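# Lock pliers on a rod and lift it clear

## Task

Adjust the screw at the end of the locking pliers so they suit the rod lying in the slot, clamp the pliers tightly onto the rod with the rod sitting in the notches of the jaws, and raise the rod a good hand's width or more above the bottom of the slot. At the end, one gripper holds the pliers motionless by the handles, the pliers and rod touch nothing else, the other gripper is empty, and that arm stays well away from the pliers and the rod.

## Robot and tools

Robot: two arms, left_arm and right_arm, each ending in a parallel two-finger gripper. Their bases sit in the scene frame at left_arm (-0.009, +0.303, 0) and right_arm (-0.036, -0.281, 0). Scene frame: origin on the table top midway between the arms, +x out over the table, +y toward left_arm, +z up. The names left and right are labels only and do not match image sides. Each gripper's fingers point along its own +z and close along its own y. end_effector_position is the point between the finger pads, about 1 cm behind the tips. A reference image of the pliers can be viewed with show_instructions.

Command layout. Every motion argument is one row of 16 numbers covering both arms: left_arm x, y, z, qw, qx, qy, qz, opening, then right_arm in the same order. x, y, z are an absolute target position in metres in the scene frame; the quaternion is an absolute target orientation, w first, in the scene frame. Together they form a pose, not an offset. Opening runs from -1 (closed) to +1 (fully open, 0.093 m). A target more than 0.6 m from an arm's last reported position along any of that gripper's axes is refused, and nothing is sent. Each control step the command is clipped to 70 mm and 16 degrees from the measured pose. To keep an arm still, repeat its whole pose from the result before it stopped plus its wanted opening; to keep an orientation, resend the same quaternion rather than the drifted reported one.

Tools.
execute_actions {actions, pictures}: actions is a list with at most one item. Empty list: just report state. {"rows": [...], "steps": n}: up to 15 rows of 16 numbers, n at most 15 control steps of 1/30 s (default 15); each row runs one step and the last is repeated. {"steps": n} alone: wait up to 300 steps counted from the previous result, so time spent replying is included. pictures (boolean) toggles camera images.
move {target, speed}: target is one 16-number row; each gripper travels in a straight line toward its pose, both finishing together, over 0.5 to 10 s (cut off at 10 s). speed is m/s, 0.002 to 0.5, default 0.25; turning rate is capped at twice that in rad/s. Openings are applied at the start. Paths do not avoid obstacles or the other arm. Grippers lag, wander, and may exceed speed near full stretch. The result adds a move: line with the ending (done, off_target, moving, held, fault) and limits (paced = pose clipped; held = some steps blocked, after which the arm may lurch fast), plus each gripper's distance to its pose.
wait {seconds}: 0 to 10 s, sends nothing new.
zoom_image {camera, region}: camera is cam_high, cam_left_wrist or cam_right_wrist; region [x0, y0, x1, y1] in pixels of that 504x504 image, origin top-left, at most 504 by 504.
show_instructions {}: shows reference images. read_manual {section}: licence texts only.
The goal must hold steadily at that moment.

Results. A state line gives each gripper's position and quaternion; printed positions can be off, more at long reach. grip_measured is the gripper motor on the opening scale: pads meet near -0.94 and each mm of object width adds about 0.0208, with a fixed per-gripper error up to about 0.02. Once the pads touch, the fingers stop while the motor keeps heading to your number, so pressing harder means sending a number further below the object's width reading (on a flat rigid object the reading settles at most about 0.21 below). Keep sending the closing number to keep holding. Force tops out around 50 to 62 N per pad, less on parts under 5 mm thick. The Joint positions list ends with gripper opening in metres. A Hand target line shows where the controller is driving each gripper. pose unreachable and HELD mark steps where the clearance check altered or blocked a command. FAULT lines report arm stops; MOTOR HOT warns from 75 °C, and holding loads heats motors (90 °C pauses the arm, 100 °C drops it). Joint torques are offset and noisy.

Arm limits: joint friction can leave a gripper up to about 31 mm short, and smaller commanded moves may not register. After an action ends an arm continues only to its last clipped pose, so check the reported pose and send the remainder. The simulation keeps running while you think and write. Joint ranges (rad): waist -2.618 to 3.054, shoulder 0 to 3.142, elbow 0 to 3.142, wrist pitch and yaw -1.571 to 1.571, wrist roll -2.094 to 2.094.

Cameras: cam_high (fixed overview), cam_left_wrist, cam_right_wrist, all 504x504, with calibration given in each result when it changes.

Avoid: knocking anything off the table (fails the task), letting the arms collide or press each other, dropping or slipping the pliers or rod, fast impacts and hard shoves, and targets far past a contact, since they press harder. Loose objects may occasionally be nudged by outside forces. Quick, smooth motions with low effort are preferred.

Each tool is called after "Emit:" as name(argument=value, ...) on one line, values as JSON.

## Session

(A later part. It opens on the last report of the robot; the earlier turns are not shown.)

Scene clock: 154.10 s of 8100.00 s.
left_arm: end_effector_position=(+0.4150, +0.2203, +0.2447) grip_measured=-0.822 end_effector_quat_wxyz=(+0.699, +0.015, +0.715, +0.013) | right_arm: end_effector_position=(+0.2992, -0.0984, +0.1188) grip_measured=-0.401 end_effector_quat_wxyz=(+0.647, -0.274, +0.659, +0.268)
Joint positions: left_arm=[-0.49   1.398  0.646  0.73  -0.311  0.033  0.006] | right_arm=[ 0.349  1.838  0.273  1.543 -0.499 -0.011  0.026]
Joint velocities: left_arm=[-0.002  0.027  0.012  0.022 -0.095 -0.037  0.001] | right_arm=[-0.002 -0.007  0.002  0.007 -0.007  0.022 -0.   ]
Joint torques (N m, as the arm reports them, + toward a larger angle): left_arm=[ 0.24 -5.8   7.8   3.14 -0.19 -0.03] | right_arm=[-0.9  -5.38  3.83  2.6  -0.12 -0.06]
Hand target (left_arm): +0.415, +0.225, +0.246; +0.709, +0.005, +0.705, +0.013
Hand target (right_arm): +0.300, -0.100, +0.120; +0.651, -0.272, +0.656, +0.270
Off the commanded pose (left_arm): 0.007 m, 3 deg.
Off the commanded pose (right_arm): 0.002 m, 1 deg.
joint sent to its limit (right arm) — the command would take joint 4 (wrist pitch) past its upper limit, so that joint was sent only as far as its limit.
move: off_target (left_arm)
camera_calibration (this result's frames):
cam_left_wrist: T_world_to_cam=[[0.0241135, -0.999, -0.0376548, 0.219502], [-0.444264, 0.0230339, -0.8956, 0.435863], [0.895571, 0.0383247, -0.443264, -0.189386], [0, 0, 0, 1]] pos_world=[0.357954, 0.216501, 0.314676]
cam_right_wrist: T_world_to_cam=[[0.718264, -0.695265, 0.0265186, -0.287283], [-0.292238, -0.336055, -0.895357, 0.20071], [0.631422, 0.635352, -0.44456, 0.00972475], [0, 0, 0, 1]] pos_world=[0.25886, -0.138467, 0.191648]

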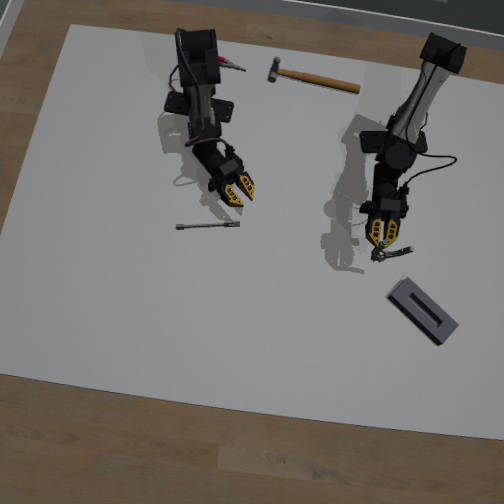

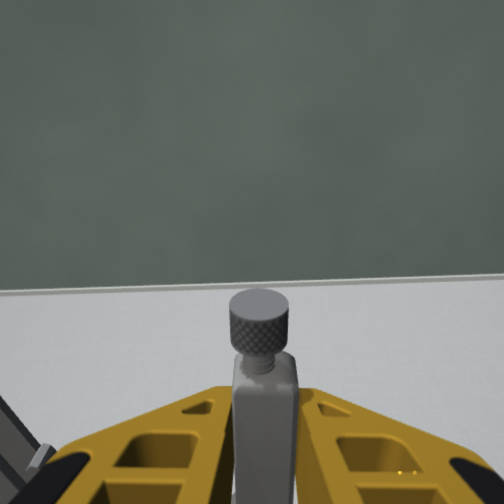

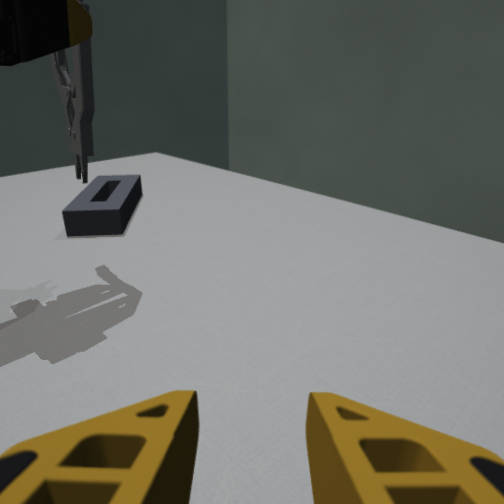

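Emit:
move(target=[0.520,0.382,0.215,0.6355,-0.31,0.6355,0.31,-0.95,0.30,0.135,0.07,0.6355,-0.31,0.6355,0.31,-0.9], speed=0.2)

Scene clock: 160.53 s of 8100.00 s.
left_arm: end_effector_position=(+0.5147, +0.3795, +0.2027) grip_measured=-0.822 end_effector_quat_wxyz=(+0.623, -0.294, +0.653, +0.315) | right_arm: end_effector_position=(+0.2951, +0.1303, +0.0713) grip_measured=-0.898 end_effector_quat_wxyz=(+0.637, -0.315, +0.633, +0.308)
Joint positions: left_arm=[-0.307  2.031  1.205  0.777 -1.021  0.004  0.006] | right_arm=[ 0.947  2.315  0.855  1.461 -0.027 -0.011  0.002]
Joint velocities: left_arm=[ 0.017  0.002 -0.017  0.022 -0.022 -0.051 -0.   ] | right_arm=[-0.007  0.007 -0.012 -0.007 -0.022 -0.051  0.001]
Joint torques (N m, as the arm reports them, + toward a larger angle): left_arm=[  0.21 -12.28  11.88   2.31  -0.22  -0.04] | right_arm=[  0.04 -10.03   5.97   2.31   0.03  -0.11]
Hand target (left_arm): +0.518, +0.383, +0.213; +0.633, -0.308, +0.639, +0.312
Hand target (right_arm): +0.297, +0.134, +0.069; +0.637, -0.314, +0.634, +0.307
Off the commanded pose (left_arm): 0.014 m, 3 deg.
Off the commanded pose (right_arm): 0.007 m, 1 deg.
move: off_target (left_arm)
camera_calibration (this result's frames):
cam_left_wrist: T_world_to_cam=[[0.792996, -0.607666, -0.0435773, -0.168511], [-0.302858, -0.331139, -0.893658, 0.50015], [0.528615, 0.721865, -0.446628, -0.373205], [0, 0, 0, 1]] pos_world=[0.482385, 0.332624, 0.272936]
cam_right_wrist: T_world_to_cam=[[0.799443, -0.59959, 0.0371869, -0.16127], [-0.229069, -0.361475, -0.903805, 0.219098], [0.555355, 0.714022, -0.426326, -0.143227], [0, 0, 0, 1]] pos_world=[0.258656, 0.0847693, 0.142957]

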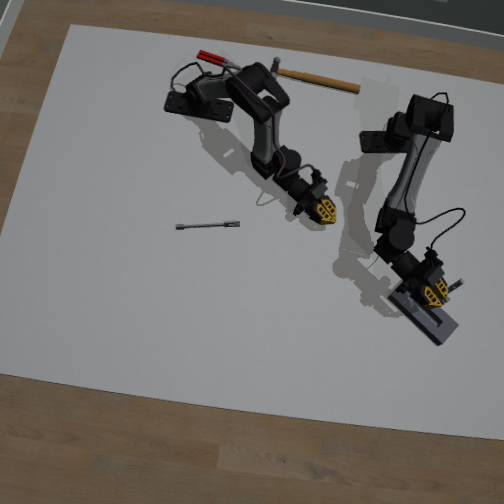

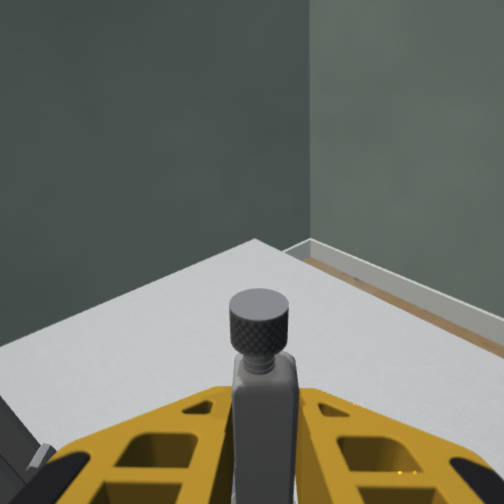

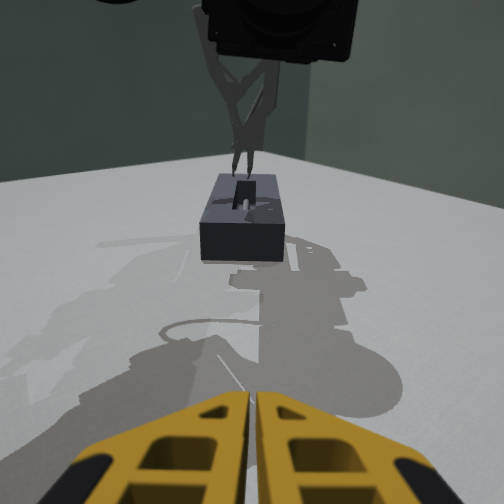

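Emit:
zoom_image(camera="cam_right_wrist", region=[190,100,300,230])

Region (190, 100, 300, 230) of cam_right_wrist's 504x504 image, scaled by 3.877, with more detail than that image has; it fills the left 426 columns of this view, and the rest is white.

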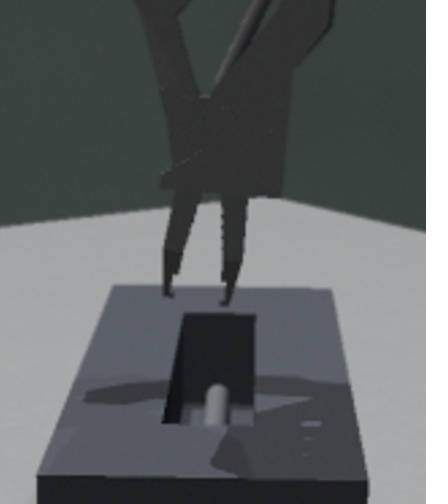

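Emit:
move(target=[0.515,0.386,0.207,0.6484,-0.3374,0.6214,0.282,-0.95,0.30,0.135,0.07,0.6355,-0.31,0.6355,0.31,-0.9], speed=0.03)

Emit:
zoom_image(camera="cam_right_wrist", region=[190,100,300,230])

Scene clock: 169.30 s of 8100.00 s.
left_arm: end_effector_position=(+0.5145, +0.3797, +0.2058) grip_measured=-0.822 end_effector_quat_wxyz=(+0.641, -0.326, +0.634, +0.285) | right_arm: end_effector_position=(+0.2968, +0.1322, +0.0725) grip_measured=-0.898 end_effector_quat_wxyz=(+0.637, -0.313, +0.633, +0.309)
Joint positions: left_arm=[-0.307  2.031  1.205  0.796 -1.023 -0.082  0.006] | right_arm=[ 0.947  2.315  0.866  1.451 -0.026 -0.008  0.002]
Joint velocities: left_arm=[-0.012 -0.022  0.007 -0.066  0.022 -0.007  0.   ] | right_arm=[ 0.007 -0.012 -0.007 -0.007 -0.007 -0.037 -0.001]
Joint torques (N m, as the arm reports them, + toward a larger angle): left_arm=[  0.6  -12.04   9.04   2.54  -0.16  -0.02] | right_arm=[ -0.3  -10.05   5.9    2.34  -0.04  -0.08]
Hand target (left_arm): +0.515, +0.386, +0.207; +0.648, -0.338, +0.622, +0.282
Hand target (right_arm): +0.300, +0.135, +0.070; +0.635, -0.310, +0.636, +0.310
Off the commanded pose (left_arm): 0.006 m, 2 deg.
Off the commanded pose (right_arm): 0.005 m, 1 deg.
move: done
camera_calibration (this result's frames):
cam_left_wrist: T_world_to_cam=[[0.794828, -0.604026, 0.0583233, -0.191389], [-0.224988, -0.382584, -0.896108, 0.482853], [0.563586, 0.69913, -0.439987, -0.382645], [0, 0, 0, 1]] pos_world=[0.476411, 0.336647, 0.275492]
cam_right_wrist: T_world_to_cam=[[0.79883, -0.600606, 0.0338019, -0.161054], [-0.231278, -0.35851, -0.904423, 0.221572], [0.55532, 0.714663, -0.425296, -0.145139], [0, 0, 0, 1]] pos_world=[0.260498, 0.0864313, 0.144112]

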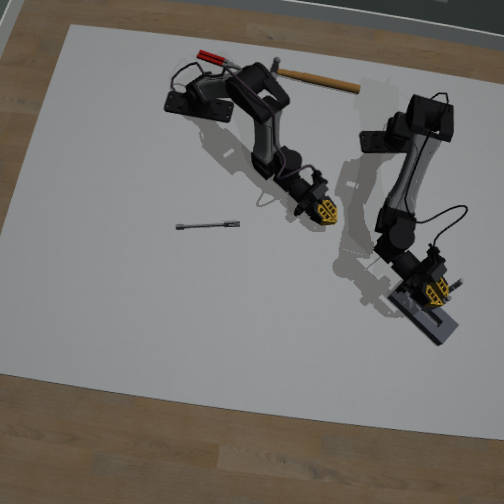

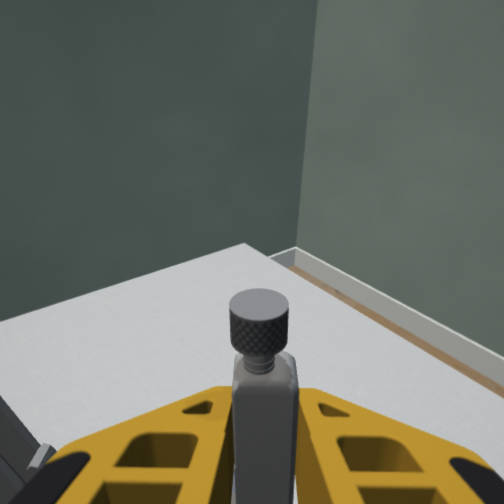

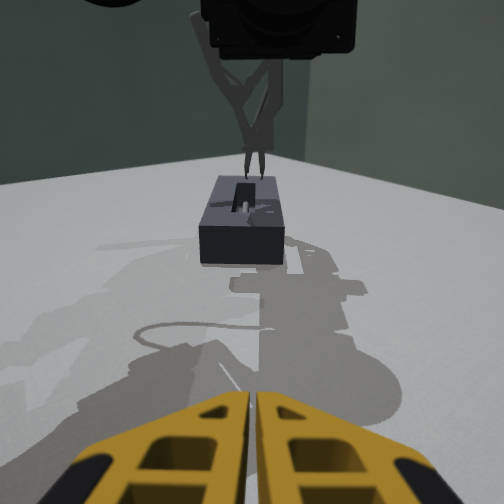

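Region (190, 100, 300, 230) of cam_right_wrist's 504x504 image, scaled by 3.877, with more detail than that image has; it fills the left 426 columns of this view, and the rest is white.

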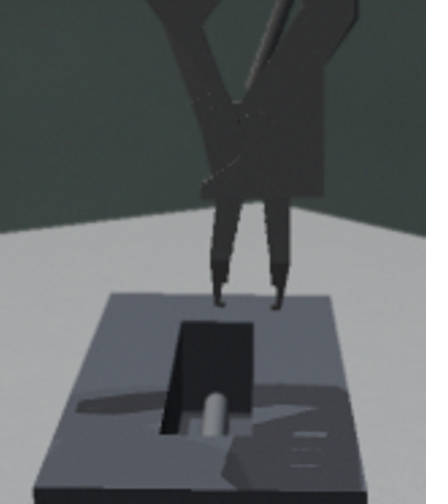

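Emit:
move(target=[0.504,0.394,0.198,0.6484,-0.3374,0.6214,0.282,-0.95,0.30,0.135,0.07,0.6355,-0.31,0.6355,0.31,-0.9], speed=0.03)

Emit:
zoom_image(camera="cam_right_wrist", region=[190,100,300,230])

Scene clock: 173.13 s of 8100.00 s.
left_arm: end_effector_position=(+0.5073, +0.3900, +0.1969) grip_measured=-0.822 end_effector_quat_wxyz=(+0.641, -0.331, +0.630, +0.287) | right_arm: end_effector_position=(+0.2968, +0.1322, +0.0725) grip_measured=-0.898 end_effector_quat_wxyz=(+0.637, -0.313, +0.633, +0.309)
Joint positions: left_arm=[-0.287  2.031  1.158  0.848 -1.015 -0.084  0.006] | right_arm=[ 0.947  2.315  0.866  1.451 -0.026 -0.008  0.002]
Joint velocities: left_arm=[ 0.007  0.007 -0.012 -0.037  0.022 -0.007 -0.   ] | right_arm=[ 0.022  0.007 -0.017 -0.037  0.037 -0.007 -0.002]
Joint torques (N m, as the arm reports them, + toward a larger angle): left_arm=[  0.28 -13.21   6.62   2.56  -0.07  -0.01] | right_arm=[ -0.32 -10.11   5.98   2.34  -0.03  -0.05]
Hand target (left_arm): +0.504, +0.394, +0.198; +0.648, -0.338, +0.622, +0.282
Hand target (right_arm): +0.300, +0.135, +0.070; +0.636, -0.310, +0.636, +0.310
Off the commanded pose (left_arm): 0.005 m, 2 deg.
Off the commanded pose (right_arm): 0.005 m, 0 deg.
move: done
camera_calibration (this result's frames):
cam_left_wrist: T_world_to_cam=[[0.801515, -0.594436, 0.0649535, -0.187329], [-0.214358, -0.387026, -0.896806, 0.473682], [0.558233, 0.704881, -0.43763, -0.389636], [0, 0, 0, 1]] pos_world=[0.469193, 0.346619, 0.266452]
cam_right_wrist: T_world_to_cam=[[0.798841, -0.600613, 0.0334207, -0.161029], [-0.23155, -0.358299, -0.904437, 0.221626], [0.555191, 0.714763, -0.425296, -0.145114], [0, 0, 0, 1]] pos_world=[0.26052, 0.0864145, 0.144112]

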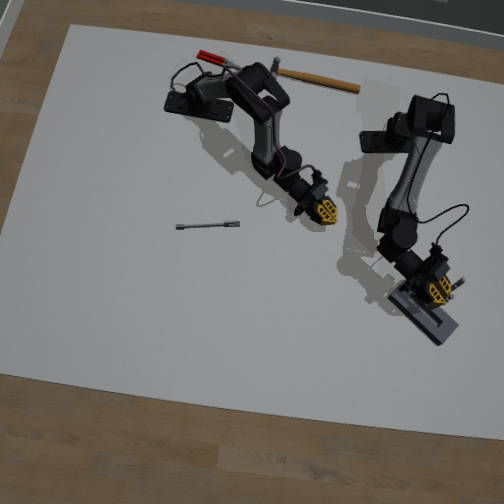

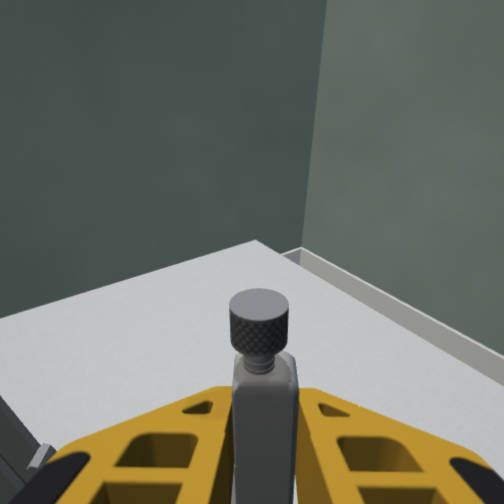

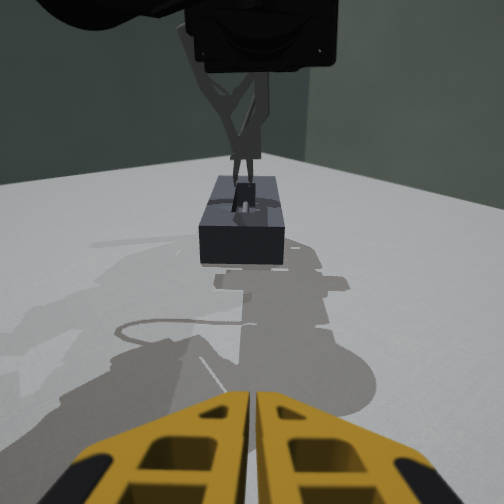

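Region (190, 100, 300, 230) of cam_right_wrist's 504x504 image, scaled by 3.877, with more detail than that image has; it fills the left 426 columns of this view, and the rest is white.

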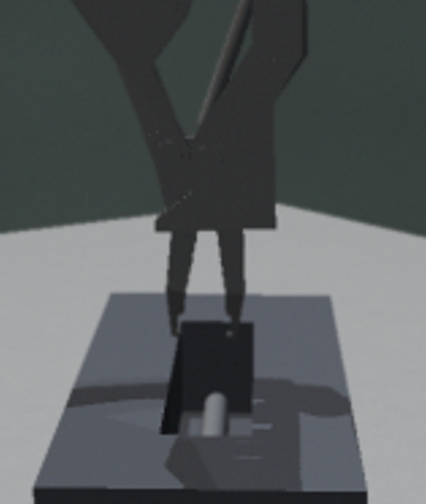

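Emit:
execute_actions(actions=[])

Scene clock: 182.73 s of 8100.00 s.
left_arm: end_effector_position=(+0.5073, +0.3899, +0.1973) grip_measured=-0.822 end_effector_quat_wxyz=(+0.642, -0.331, +0.629, +0.286) | right_arm: end_effector_position=(+0.2968, +0.1322, +0.0725) grip_measured=-0.898 end_effector_quat_wxyz=(+0.637, -0.313, +0.633, +0.309)
Joint positions: left_arm=[-0.287  2.031  1.158  0.85  -1.015 -0.084  0.006] | right_arm=[ 0.947  2.315  0.866  1.451 -0.026 -0.008  0.002]
Joint velocities: left_arm=[ 0.002 -0.022 -0.007 -0.081 -0.037  0.066  0.   ] | right_arm=[ 0.002 -0.012  0.007  0.051 -0.007 -0.051 -0.002]
Joint torques (N m, as the arm reports them, + toward a larger angle): left_arm=[  0.29 -13.17   6.58   2.55  -0.09  -0.02] | right_arm=[ -0.26 -10.08   5.96   2.34  -0.03  -0.06]
Hand target (left_arm): +0.504, +0.394, +0.198; +0.648, -0.338, +0.622, +0.282
Hand target (right_arm): +0.300, +0.135, +0.070; +0.636, -0.310, +0.636, +0.310
Off the commanded pose (left_arm): 0.005 m, 1 deg.
Off the commanded pose (right_arm): 0.005 m, 0 deg.
Steps of this call (steps 1 to 288: nothing new was sent). Readings (end_effector_position):
1: left_arm (+0.5073, +0.3900, +0.1969) | right_arm (+0.2968, +0.1322, +0.0725)
2: left_arm (+0.5073, +0.3900, +0.1970) | right_arm (+0.2968, +0.1322, +0.0725)
4: left_arm (+0.5073, +0.3900, +0.1971) | right_arm (+0.2968, +0.1322, +0.0725)
8: left_arm (+0.5073, +0.3899, +0.1973) | right_arm (+0.2968, +0.1322, +0.0725)
288: the state above
camera_calibration (this result's frames):
cam_left_wrist: T_world_to_cam=[[0.801139, -0.594724, 0.0669313, -0.187512], [-0.212466, -0.38718, -0.89719, 0.473188], [0.559495, 0.704553, -0.436543, -0.390205], [0, 0, 0, 1]] pos_world=[0.469077, 0.346611, 0.266748]
cam_right_wrist: T_world_to_cam=[[0.798841, -0.600613, 0.0334207, -0.161029], [-0.23155, -0.358299, -0.904437, 0.221626], [0.555191, 0.714763, -0.425296, -0.145114], [0, 0, 0, 1]] pos_world=[0.26052, 0.0864145, 0.144112]

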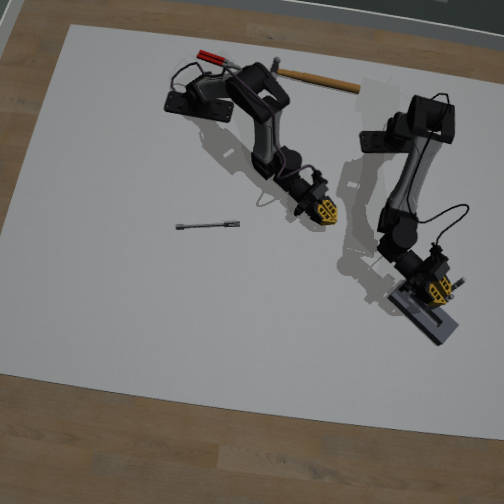

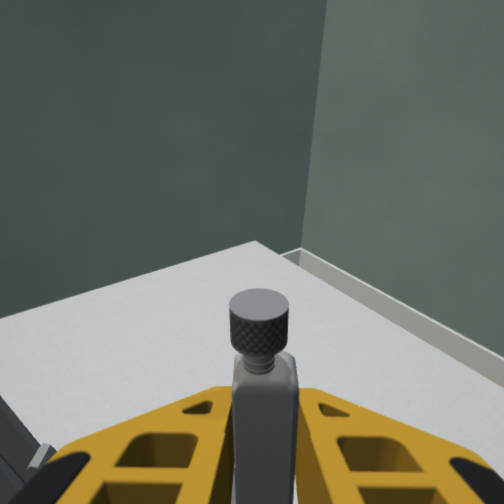

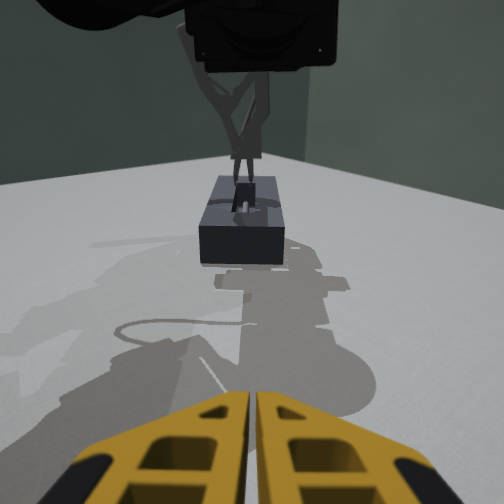

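Emit:
move(target=[0.5045,0.3935,0.186,0.6484,-0.3374,0.6214,0.282,-0.95,0.30,0.135,0.07,0.6355,-0.31,0.6355,0.31,-0.9], speed=0.015)

Emit:
zoom_image(camera="cam_right_wrist", region=[190, 100, 300, 230])

Scene clock: 188.47 s of 8100.00 s.
left_arm: end_effector_position=(+0.5089, +0.3898, +0.1940) grip_measured=-0.822 end_effector_quat_wxyz=(+0.646, -0.334, +0.625, +0.283) | right_arm: end_effector_position=(+0.2968, +0.1322, +0.0725) grip_measured=-0.898 end_effector_quat_wxyz=(+0.637, -0.313, +0.633, +0.309)
Joint positions: left_arm=[-0.287  2.048  1.158  0.883 -1.015 -0.085  0.006] | right_arm=[ 0.947  2.315  0.866  1.451 -0.026 -0.008  0.002]
Joint velocities: left_arm=[ 0.002 -0.007 -0.002  0.051  0.081  0.022  0.   ] | right_arm=[ 0.007  0.007 -0.002 -0.066 -0.037 -0.066 -0.   ]
Joint torques (N m, as the arm reports them, + toward a larger angle): left_arm=[  0.22 -12.39   5.52   2.54  -0.08  -0.03] | right_arm=[ -0.25 -10.13   5.92   2.34  -0.04  -0.06]
Hand target (left_arm): +0.505, +0.393, +0.186; +0.648, -0.338, +0.622, +0.282
Hand target (right_arm): +0.300, +0.135, +0.070; +0.636, -0.310, +0.636, +0.310
Off the commanded pose (left_arm): 0.010 m, 1 deg.
Off the commanded pose (right_arm): 0.005 m, 0 deg.
move: done
camera_calibration (this result's frames):
cam_left_wrist: T_world_to_cam=[[0.799977, -0.59456, 0.080836, -0.190802], [-0.198301, -0.38912, -0.89959, 0.464523], [0.566315, 0.703622, -0.429189, -0.396913], [0, 0, 0, 1]] pos_world=[0.46953, 0.346589, 0.262953]
cam_right_wrist: T_world_to_cam=[[0.798841, -0.600613, 0.0334207, -0.161029], [-0.23155, -0.358299, -0.904437, 0.221626], [0.555191, 0.714763, -0.425296, -0.145114], [0, 0, 0, 1]] pos_world=[0.26052, 0.0864145, 0.144112]

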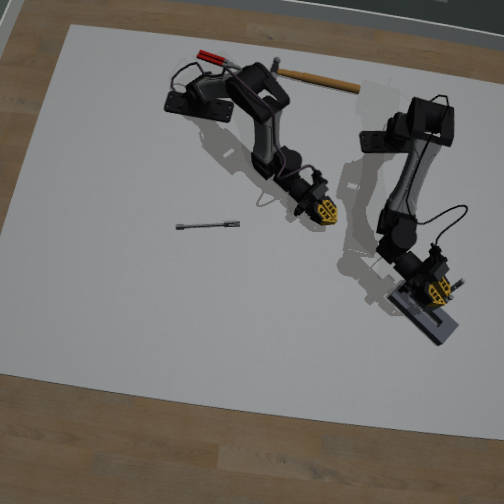

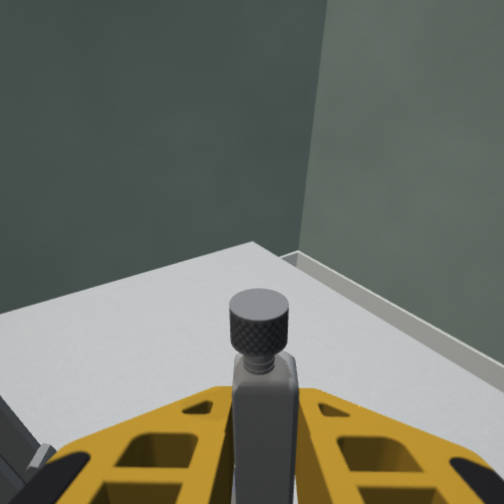

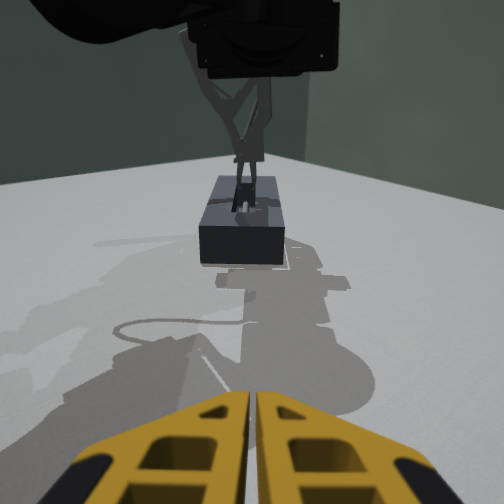

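Region (190, 100, 300, 230) of cam_right_wrist's 504x504 image, scaled by 3.877, with more detail than that image has; it fills the left 426 columns of this view, and the rest is white.

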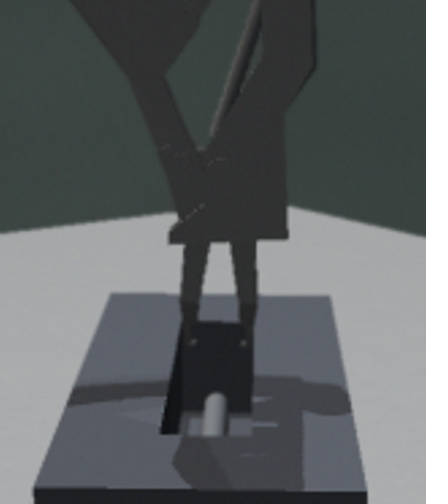

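Emit:
move(target=[0.500,0.394,0.176,0.6484,-0.3374,0.6214,0.282,-0.95,0.30,0.135,0.07,0.6355,-0.31,0.6355,0.31,-0.9], speed=0.015)

Emit:
zoom_image(camera="cam_right_wrist", region=[190, 100, 300, 230])

Scene clock: 192.70 s of 8100.00 s.
left_arm: end_effector_position=(+0.5039, +0.3899, +0.1826) grip_measured=-0.822 end_effector_quat_wxyz=(+0.648, -0.334, +0.624, +0.280) | right_arm: end_effector_position=(+0.2968, +0.1322, +0.0725) grip_measured=-0.898 end_effector_quat_wxyz=(+0.637, -0.313, +0.633, +0.309)
Joint positions: left_arm=[-0.287  2.06   1.117  0.939 -1.011 -0.087  0.006] | right_arm=[ 0.947  2.315  0.866  1.451 -0.026 -0.008  0.002]
Joint velocities: left_arm=[-0.007  0.002 -0.007 -0.051 -0.022  0.022  0.001] | right_arm=[ 0.012  0.007 -0.012 -0.037  0.081  0.095  0.001]
Joint torques (N m, as the arm reports them, + toward a larger angle): left_arm=[  0.18 -12.01   6.07   2.54  -0.11   0.01] | right_arm=[ -0.29 -10.09   5.92   2.34  -0.04  -0.07]
Hand target (left_arm): +0.500, +0.394, +0.176; +0.648, -0.338, +0.622, +0.282
Hand target (right_arm): +0.300, +0.135, +0.070; +0.636, -0.310, +0.636, +0.310
Off the commanded pose (left_arm): 0.009 m, 1 deg.
Off the commanded pose (right_arm): 0.005 m, 0 deg.
move: done
camera_calibration (this result's frames):
cam_left_wrist: T_world_to_cam=[[0.797086, -0.597739, 0.085804, -0.184019], [-0.195662, -0.390073, -0.899755, 0.452452], [0.571289, 0.700393, -0.427876, -0.400593], [0, 0, 0, 1]] pos_world=[0.464061, 0.347066, 0.251481]
cam_right_wrist: T_world_to_cam=[[0.798841, -0.600613, 0.0334207, -0.161029], [-0.23155, -0.358299, -0.904437, 0.221626], [0.555191, 0.714763, -0.425296, -0.145114], [0, 0, 0, 1]] pos_world=[0.26052, 0.0864145, 0.144112]

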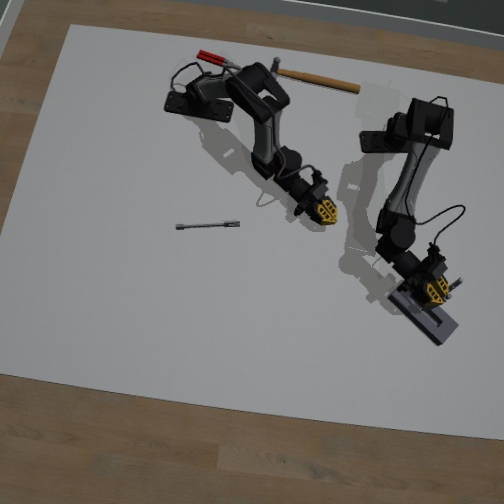

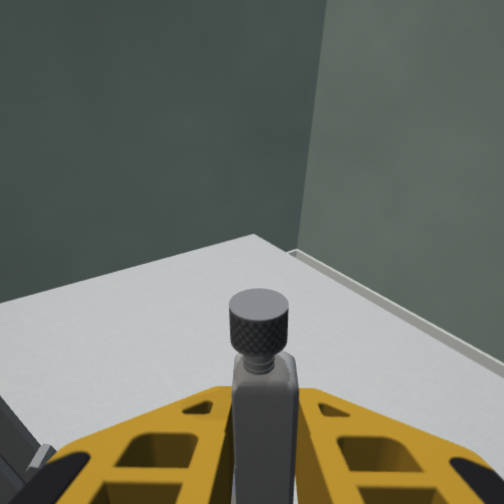

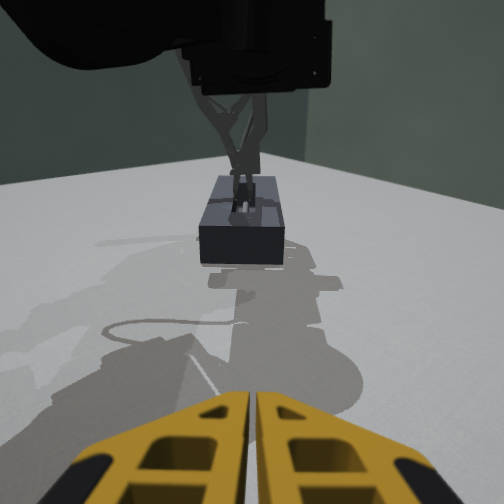

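Region (190, 100, 300, 230) of cam_right_wrist's 504x504 image, scaled by 3.877, with more detail than that image has; it fills the left 426 columns of this view, and the rest is white.

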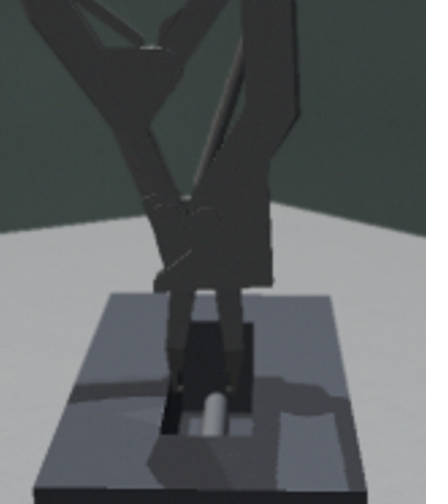

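Emit:
move(target=[0.5055,0.392,0.172,0.6484,-0.3374,0.6214,0.282,-0.95,0.30,0.135,0.07,0.6355,-0.31,0.6355,0.31,-0.9], speed=0.01)

Emit:
zoom_image(camera="cam_right_wrist", region=[190, 100, 300, 230])

Scene clock: 199.67 s of 8100.00 s.
left_arm: end_effector_position=(+0.5063, +0.3891, +0.1715) grip_measured=-0.822 end_effector_quat_wxyz=(+0.644, -0.331, +0.630, +0.281) | right_arm: end_effector_position=(+0.2968, +0.1322, +0.0725) grip_measured=-0.898 end_effector_quat_wxyz=(+0.637, -0.313, +0.633, +0.309)
Joint positions: left_arm=[-0.287  2.086  1.117  0.946 -1.005 -0.092  0.006] | right_arm=[ 0.947  2.315  0.866  1.451 -0.026 -0.008  0.002]
Joint velocities: left_arm=[ 0.002 -0.007 -0.007 -0.007 -0.037 -0.037  0.001] | right_arm=[-0.017  0.012  0.002 -0.066 -0.007  0.022 -0.   ]
Joint torques (N m, as the arm reports them, + toward a larger angle): left_arm=[ -0.04 -11.97   8.09   2.47  -0.24   0.07] | right_arm=[ -0.25 -10.1    5.9    2.35  -0.03  -0.07]
Hand target (left_arm): +0.506, +0.392, +0.172; +0.648, -0.338, +0.622, +0.282
Hand target (right_arm): +0.300, +0.135, +0.070; +0.636, -0.310, +0.636, +0.310
Off the commanded pose (left_arm): 0.003 m, 1 deg.
Off the commanded pose (right_arm): 0.005 m, 0 deg.
move: done
camera_calibration (this result's frames):
cam_left_wrist: T_world_to_cam=[[0.794819, -0.60219, 0.075032, -0.180711], [-0.210679, -0.389772, -0.896489, 0.449587], [0.569102, 0.696738, -0.436667, -0.402102], [0, 0, 0, 1]] pos_world=[0.467189, 0.346574, 0.241024]
cam_right_wrist: T_world_to_cam=[[0.798841, -0.600613, 0.0334207, -0.161029], [-0.23155, -0.358299, -0.904437, 0.221626], [0.555191, 0.714763, -0.425296, -0.145114], [0, 0, 0, 1]] pos_world=[0.26052, 0.0864145, 0.144112]

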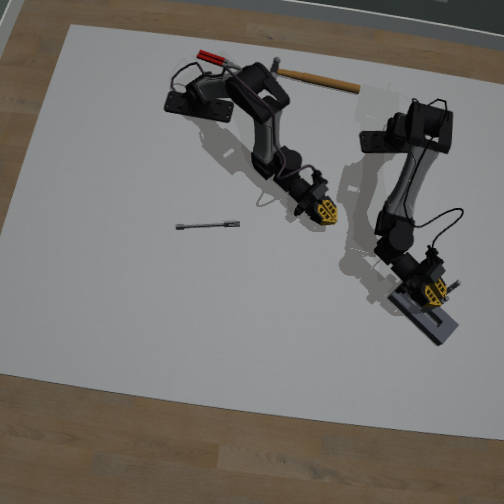

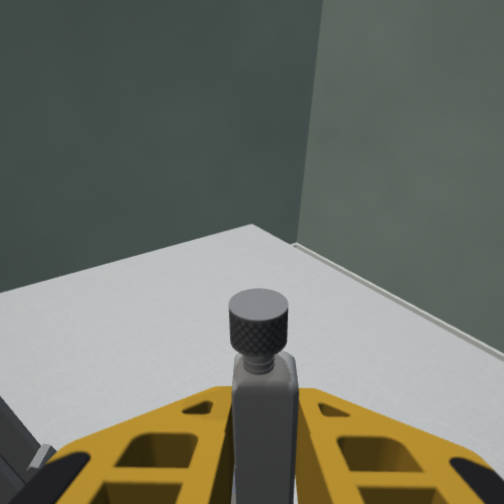

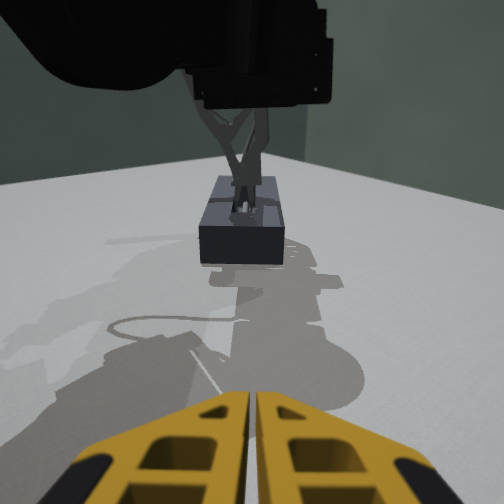

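Region (190, 100, 300, 230) of cam_right_wrist's 504x504 image, scaled by 3.877, with more detail than that image has; it fills the left 426 columns of this view, and the rest is white.

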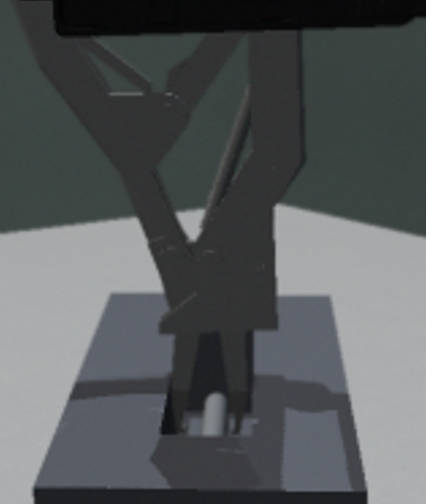

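Emit:
move(target=[0.506,0.391,0.155,0.6484,-0.3374,0.6214,0.282,-0.95,0.30,0.135,0.07,0.6355,-0.31,0.6355,0.31,-0.9], speed=0.01)

Emit:
zoom_image(camera="cam_right_wrist", region=[190, 100, 300, 230])

Scene clock: 207.17 s of 8100.00 s.
left_arm: end_effector_position=(+0.5075, +0.3899, +0.1597) grip_measured=-0.822 end_effector_quat_wxyz=(+0.647, -0.336, +0.624, +0.281) | right_arm: end_effector_position=(+0.2968, +0.1322, +0.0725) grip_measured=-0.898 end_effector_quat_wxyz=(+0.637, -0.313, +0.633, +0.309)
Joint positions: left_arm=[-0.287  2.129  1.117  1.002 -1.014 -0.093  0.006] | right_arm=[ 0.947  2.315  0.866  1.451 -0.026 -0.008  0.002]
Joint velocities: left_arm=[-0.022 -0.012 -0.002  0.022  0.007  0.051 -0.   ] | right_arm=[ 0.002 -0.017 -0.007 -0.022 -0.007 -0.051 -0.   ]
Joint torques (N m, as the arm reports them, + toward a larger angle): left_arm=[ -0.19 -11.93   6.95   2.48  -0.15   0.08] | right_arm=[ -0.26 -10.11   5.92   2.35  -0.03  -0.05]
Hand target (left_arm): +0.506, +0.391, +0.155; +0.648, -0.338, +0.622, +0.282
Hand target (right_arm): +0.300, +0.135, +0.070; +0.636, -0.310, +0.636, +0.310
Off the commanded pose (left_arm): 0.005 m, 0 deg.
Off the commanded pose (right_arm): 0.005 m, 0 deg.
move: done
camera_calibration (this result's frames):
cam_left_wrist: T_world_to_cam=[[0.799501, -0.594449, 0.0861913, -0.187466], [-0.195503, -0.393207, -0.898425, 0.433417], [0.567959, 0.70144, -0.430586, -0.410673], [0, 0, 0, 1]] pos_world=[0.467859, 0.347046, 0.22872]
cam_right_wrist: T_world_to_cam=[[0.798841, -0.600613, 0.0334207, -0.161029], [-0.23155, -0.358299, -0.904437, 0.221626], [0.555191, 0.714763, -0.425296, -0.145114], [0, 0, 0, 1]] pos_world=[0.26052, 0.0864145, 0.144112]

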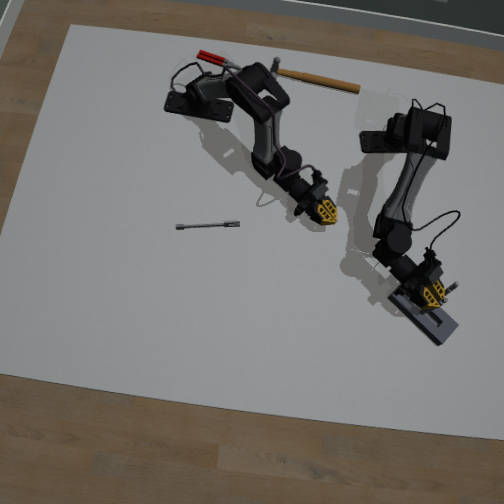

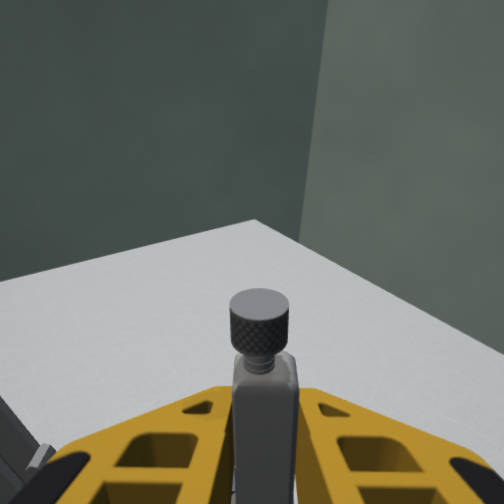

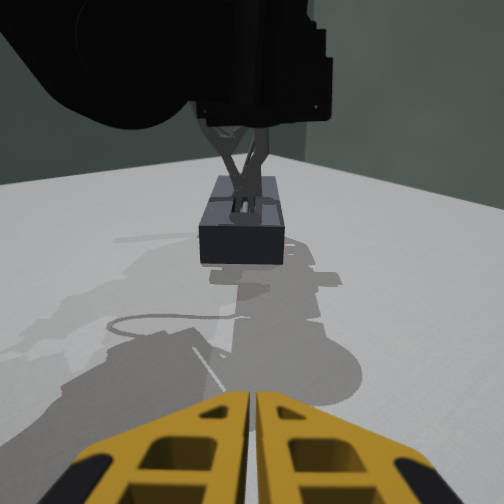

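Region (190, 100, 300, 230) of cam_right_wrist's 504x504 image, scaled by 3.877, with more detail than that image has; it fills the left 426 columns of this view, and the rest is white.

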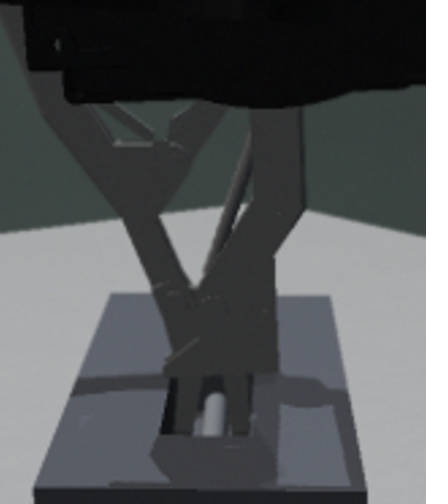

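Emit:
move(target=[0.505,0.391,0.142,0.6484,-0.3374,0.6214,0.282,-0.95,0.30,0.135,0.07,0.6355,-0.31,0.6355,0.31,-0.9], speed=0.008)

Emit:
zoom_image(camera="cam_right_wrist", region=[190, 100, 300, 230])

Scene clock: 211.50 s of 8100.00 s.
left_arm: end_effector_position=(+0.5065, +0.3912, +0.1592) grip_measured=-0.822 end_effector_quat_wxyz=(+0.655, -0.343, +0.612, +0.282) | right_arm: end_effector_position=(+0.2968, +0.1322, +0.0725) grip_measured=-0.898 end_effector_quat_wxyz=(+0.637, -0.313, +0.633, +0.309)
Joint positions: left_arm=[-0.287  2.151  1.117  1.065 -1.029 -0.079  0.006] | right_arm=[ 0.947  2.315  0.866  1.451 -0.026 -0.008  0.002]
Joint velocities: left_arm=[ 0.012  0.007 -0.022 -0.022  0.007 -0.051 -0.001] | right_arm=[ 0.012  0.007  0.007  0.007  0.022 -0.037  0.001]
Joint torques (N m, as the arm reports them, + toward a larger angle): left_arm=[ -0.28 -10.79   5.45   2.28   0.    -0.05] | right_arm=[ -0.25 -10.12   5.92   2.34  -0.02  -0.06]
Hand target (left_arm): +0.505, +0.391, +0.142; +0.648, -0.338, +0.622, +0.282
Hand target (right_arm): +0.300, +0.135, +0.070; +0.636, -0.310, +0.636, +0.310
Off the commanded pose (left_arm): 0.017 m, 1 deg.
Off the commanded pose (right_arm): 0.005 m, 0 deg.
move: off_target (left_arm)
camera_calibration (this result's frames):
cam_left_wrist: T_world_to_cam=[[0.804934, -0.583429, 0.108132, -0.196402], [-0.162799, -0.39239, -0.905277, 0.417559], [0.570595, 0.711084, -0.410829, -0.419523], [0, 0, 0, 1]] pos_world=[0.465446, 0.347576, 0.226892]
cam_right_wrist: T_world_to_cam=[[0.798841, -0.600613, 0.0334207, -0.161029], [-0.23155, -0.358299, -0.904437, 0.221626], [0.555191, 0.714763, -0.425296, -0.145114], [0, 0, 0, 1]] pos_world=[0.26052, 0.0864145, 0.144112]

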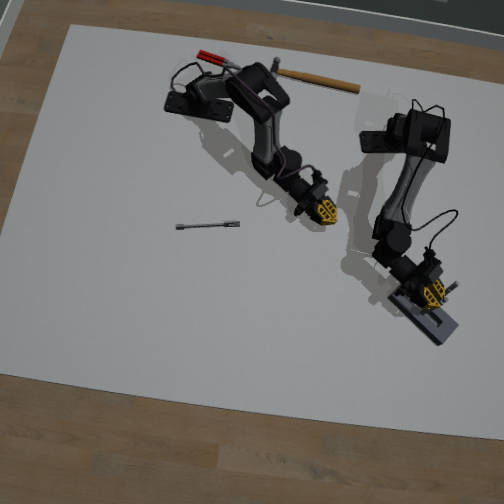

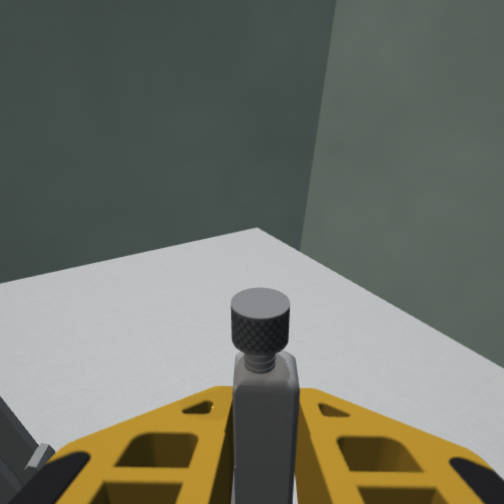

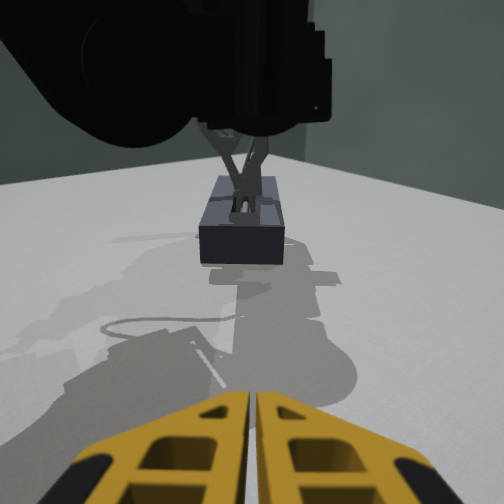

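Region (190, 100, 300, 230) of cam_right_wrist's 504x504 image, scaled by 3.877, with more detail than that image has; it fills the left 426 columns of this view, and the rest is white.

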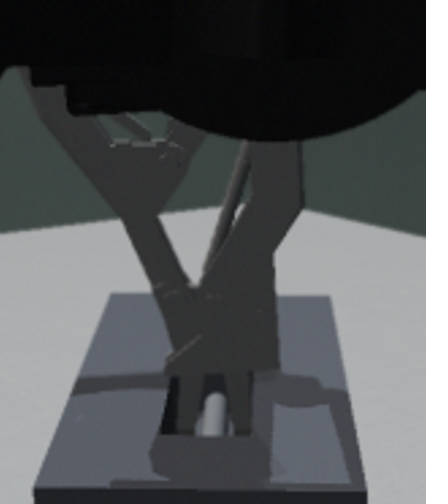

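Emit:
move(target=[0.5065,0.391,0.157,0.6484,-0.3374,0.6214,0.282,-0.5,0.30,0.135,0.07,0.6355,-0.31,0.6355,0.31,-0.9], speed=0.01)

Emit:
move(target=[0.476,0.352,0.158,0.6355,-0.31,0.6355,0.31,-0.5,0.30,0.135,0.07,0.6355,-0.31,0.6355,0.31,-0.9], speed=0.05)

Scene clock: 217.20 s of 8100.00 s.
left_arm: end_effector_position=(+0.5078, +0.3902, +0.1561) grip_measured=-0.501 end_effector_quat_wxyz=(+0.650, -0.337, +0.619, +0.283) | right_arm: end_effector_position=(+0.2968, +0.1322, +0.0725) grip_measured=-0.898 end_effector_quat_wxyz=(+0.637, -0.313, +0.633, +0.309)
Joint positions: left_arm=[-0.287  2.151  1.117  1.046 -1.019 -0.078  0.021] | right_arm=[ 0.947  2.315  0.866  1.451 -0.026 -0.008  0.002]
Joint velocities: left_arm=[-0.012  0.012 -0.007  0.022  0.037  0.051 -0.001] | right_arm=[-0.007 -0.002 -0.017 -0.051  0.081 -0.007 -0.001]
Joint torques (N m, as the arm reports them, + toward a larger angle): left_arm=[ -0.27 -14.27   7.2    1.98  -0.09  -0.07] | right_arm=[ -0.28 -10.1    5.94   2.33  -0.04  -0.07]
Hand target (left_arm): +0.507, +0.391, +0.157; +0.649, -0.337, +0.621, +0.282
Hand target (right_arm): +0.300, +0.135, +0.070; +0.636, -0.310, +0.636, +0.310
Off the commanded pose (left_arm): 0.002 m, 0 deg.
Off the commanded pose (right_arm): 0.005 m, 0 deg.
move: done
camera_calibration (this result's frames):
cam_left_wrist: T_world_to_cam=[[0.801344, -0.591379, 0.0901011, -0.189978], [-0.184796, -0.387978, -0.902953, 0.423655], [0.568945, 0.706926, -0.420188, -0.41694], [0, 0, 0, 1]] pos_world=[0.467743, 0.346766, 0.224465]
cam_right_wrist: T_world_to_cam=[[0.798841, -0.600613, 0.0334207, -0.161029], [-0.23155, -0.358299, -0.904437, 0.221626], [0.555191, 0.714763, -0.425296, -0.145114], [0, 0, 0, 1]] pos_world=[0.26052, 0.0864145, 0.144112]

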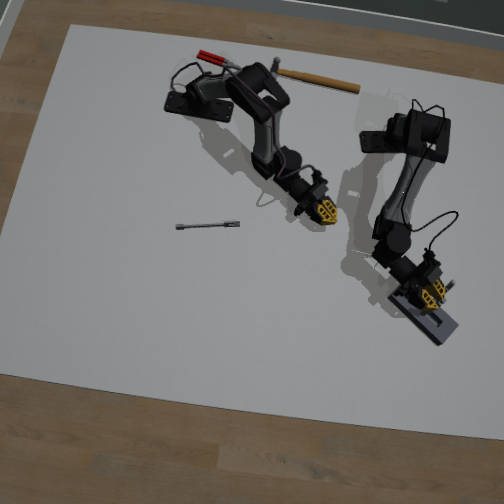

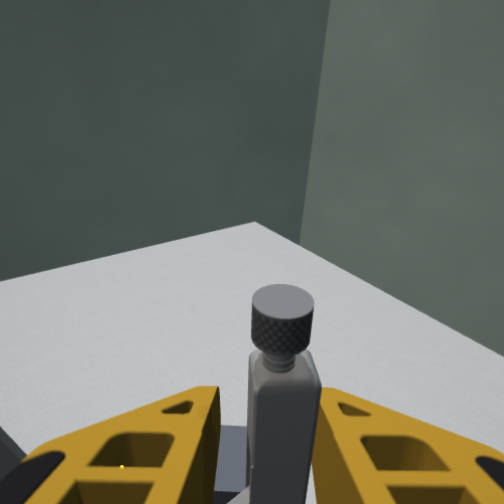

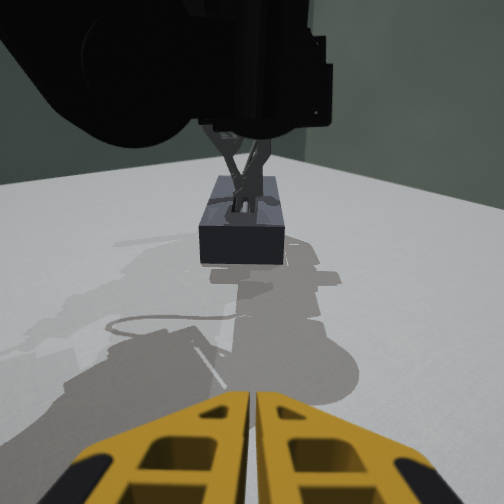

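Scene clock: 218.50 s of 8100.00 s.
left_arm: end_effector_position=(+0.4832, +0.3528, +0.1583) grip_measured=-0.501 end_effector_quat_wxyz=(+0.637, -0.315, +0.634, +0.304) | right_arm: end_effector_position=(+0.2968, +0.1322, +0.0725) grip_measured=-0.898 end_effector_quat_wxyz=(+0.637, -0.313, +0.633, +0.309)
Joint positions: left_arm=[-0.388  2.088  1.03   1.054 -1.117 -0.019  0.021] | right_arm=[ 0.947  2.315  0.866  1.451 -0.026 -0.008  0.002]
Joint velocities: left_arm=[ 0.007 -0.002 -0.002  0.022 -0.022 -0.007 -0.001] | right_arm=[-0.007 -0.012 -0.012  0.051 -0.051 -0.051 -0.001]
Joint torques (N m, as the arm reports them, + toward a larger angle): left_arm=[ -0.66 -13.88   4.83   2.15  -0.15   0.15] | right_arm=[ -0.25 -10.1    5.96   2.34  -0.04  -0.06]
Hand target (left_arm): +0.477, +0.352, +0.157; +0.635, -0.311, +0.636, +0.309
Hand target (right_arm): +0.300, +0.135, +0.070; +0.636, -0.310, +0.636, +0.310
Off the commanded pose (left_arm): 0.007 m, 1 deg.
Off the commanded pose (right_arm): 0.005 m, 0 deg.
move: done
camera_calibration (this result's frames):
cam_left_wrist: T_world_to_cam=[[0.803617, -0.594882, 0.0177663, -0.180965], [-0.241278, -0.352937, -0.904002, 0.421629], [0.544045, 0.722185, -0.427158, -0.367794], [0, 0, 0, 1]] pos_world=[0.447253, 0.306771, 0.227262]
cam_right_wrist: T_world_to_cam=[[0.798841, -0.600613, 0.0334207, -0.161029], [-0.23155, -0.358299, -0.904437, 0.221626], [0.555191, 0.714763, -0.425296, -0.145114], [0, 0, 0, 1]] pos_world=[0.26052, 0.0864145, 0.144112]

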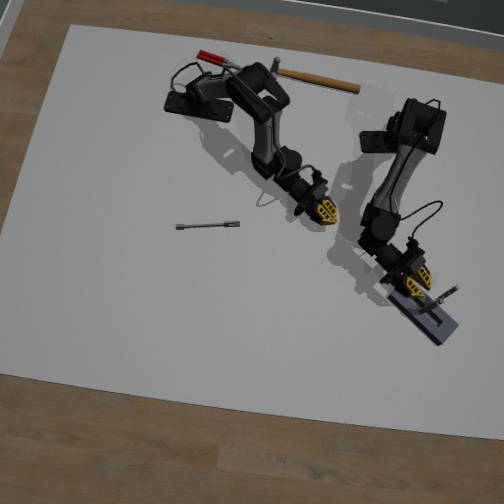

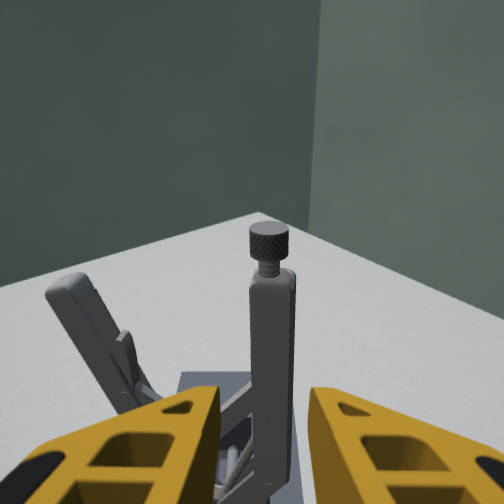

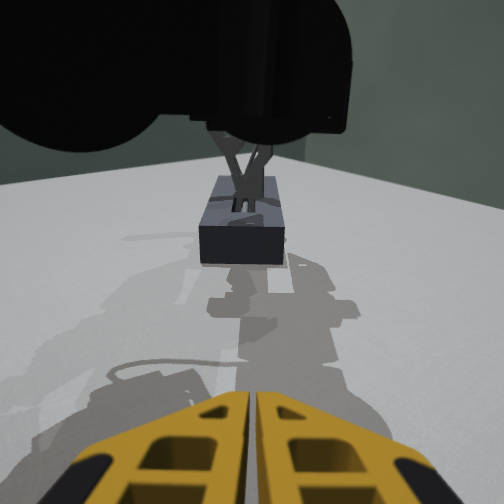

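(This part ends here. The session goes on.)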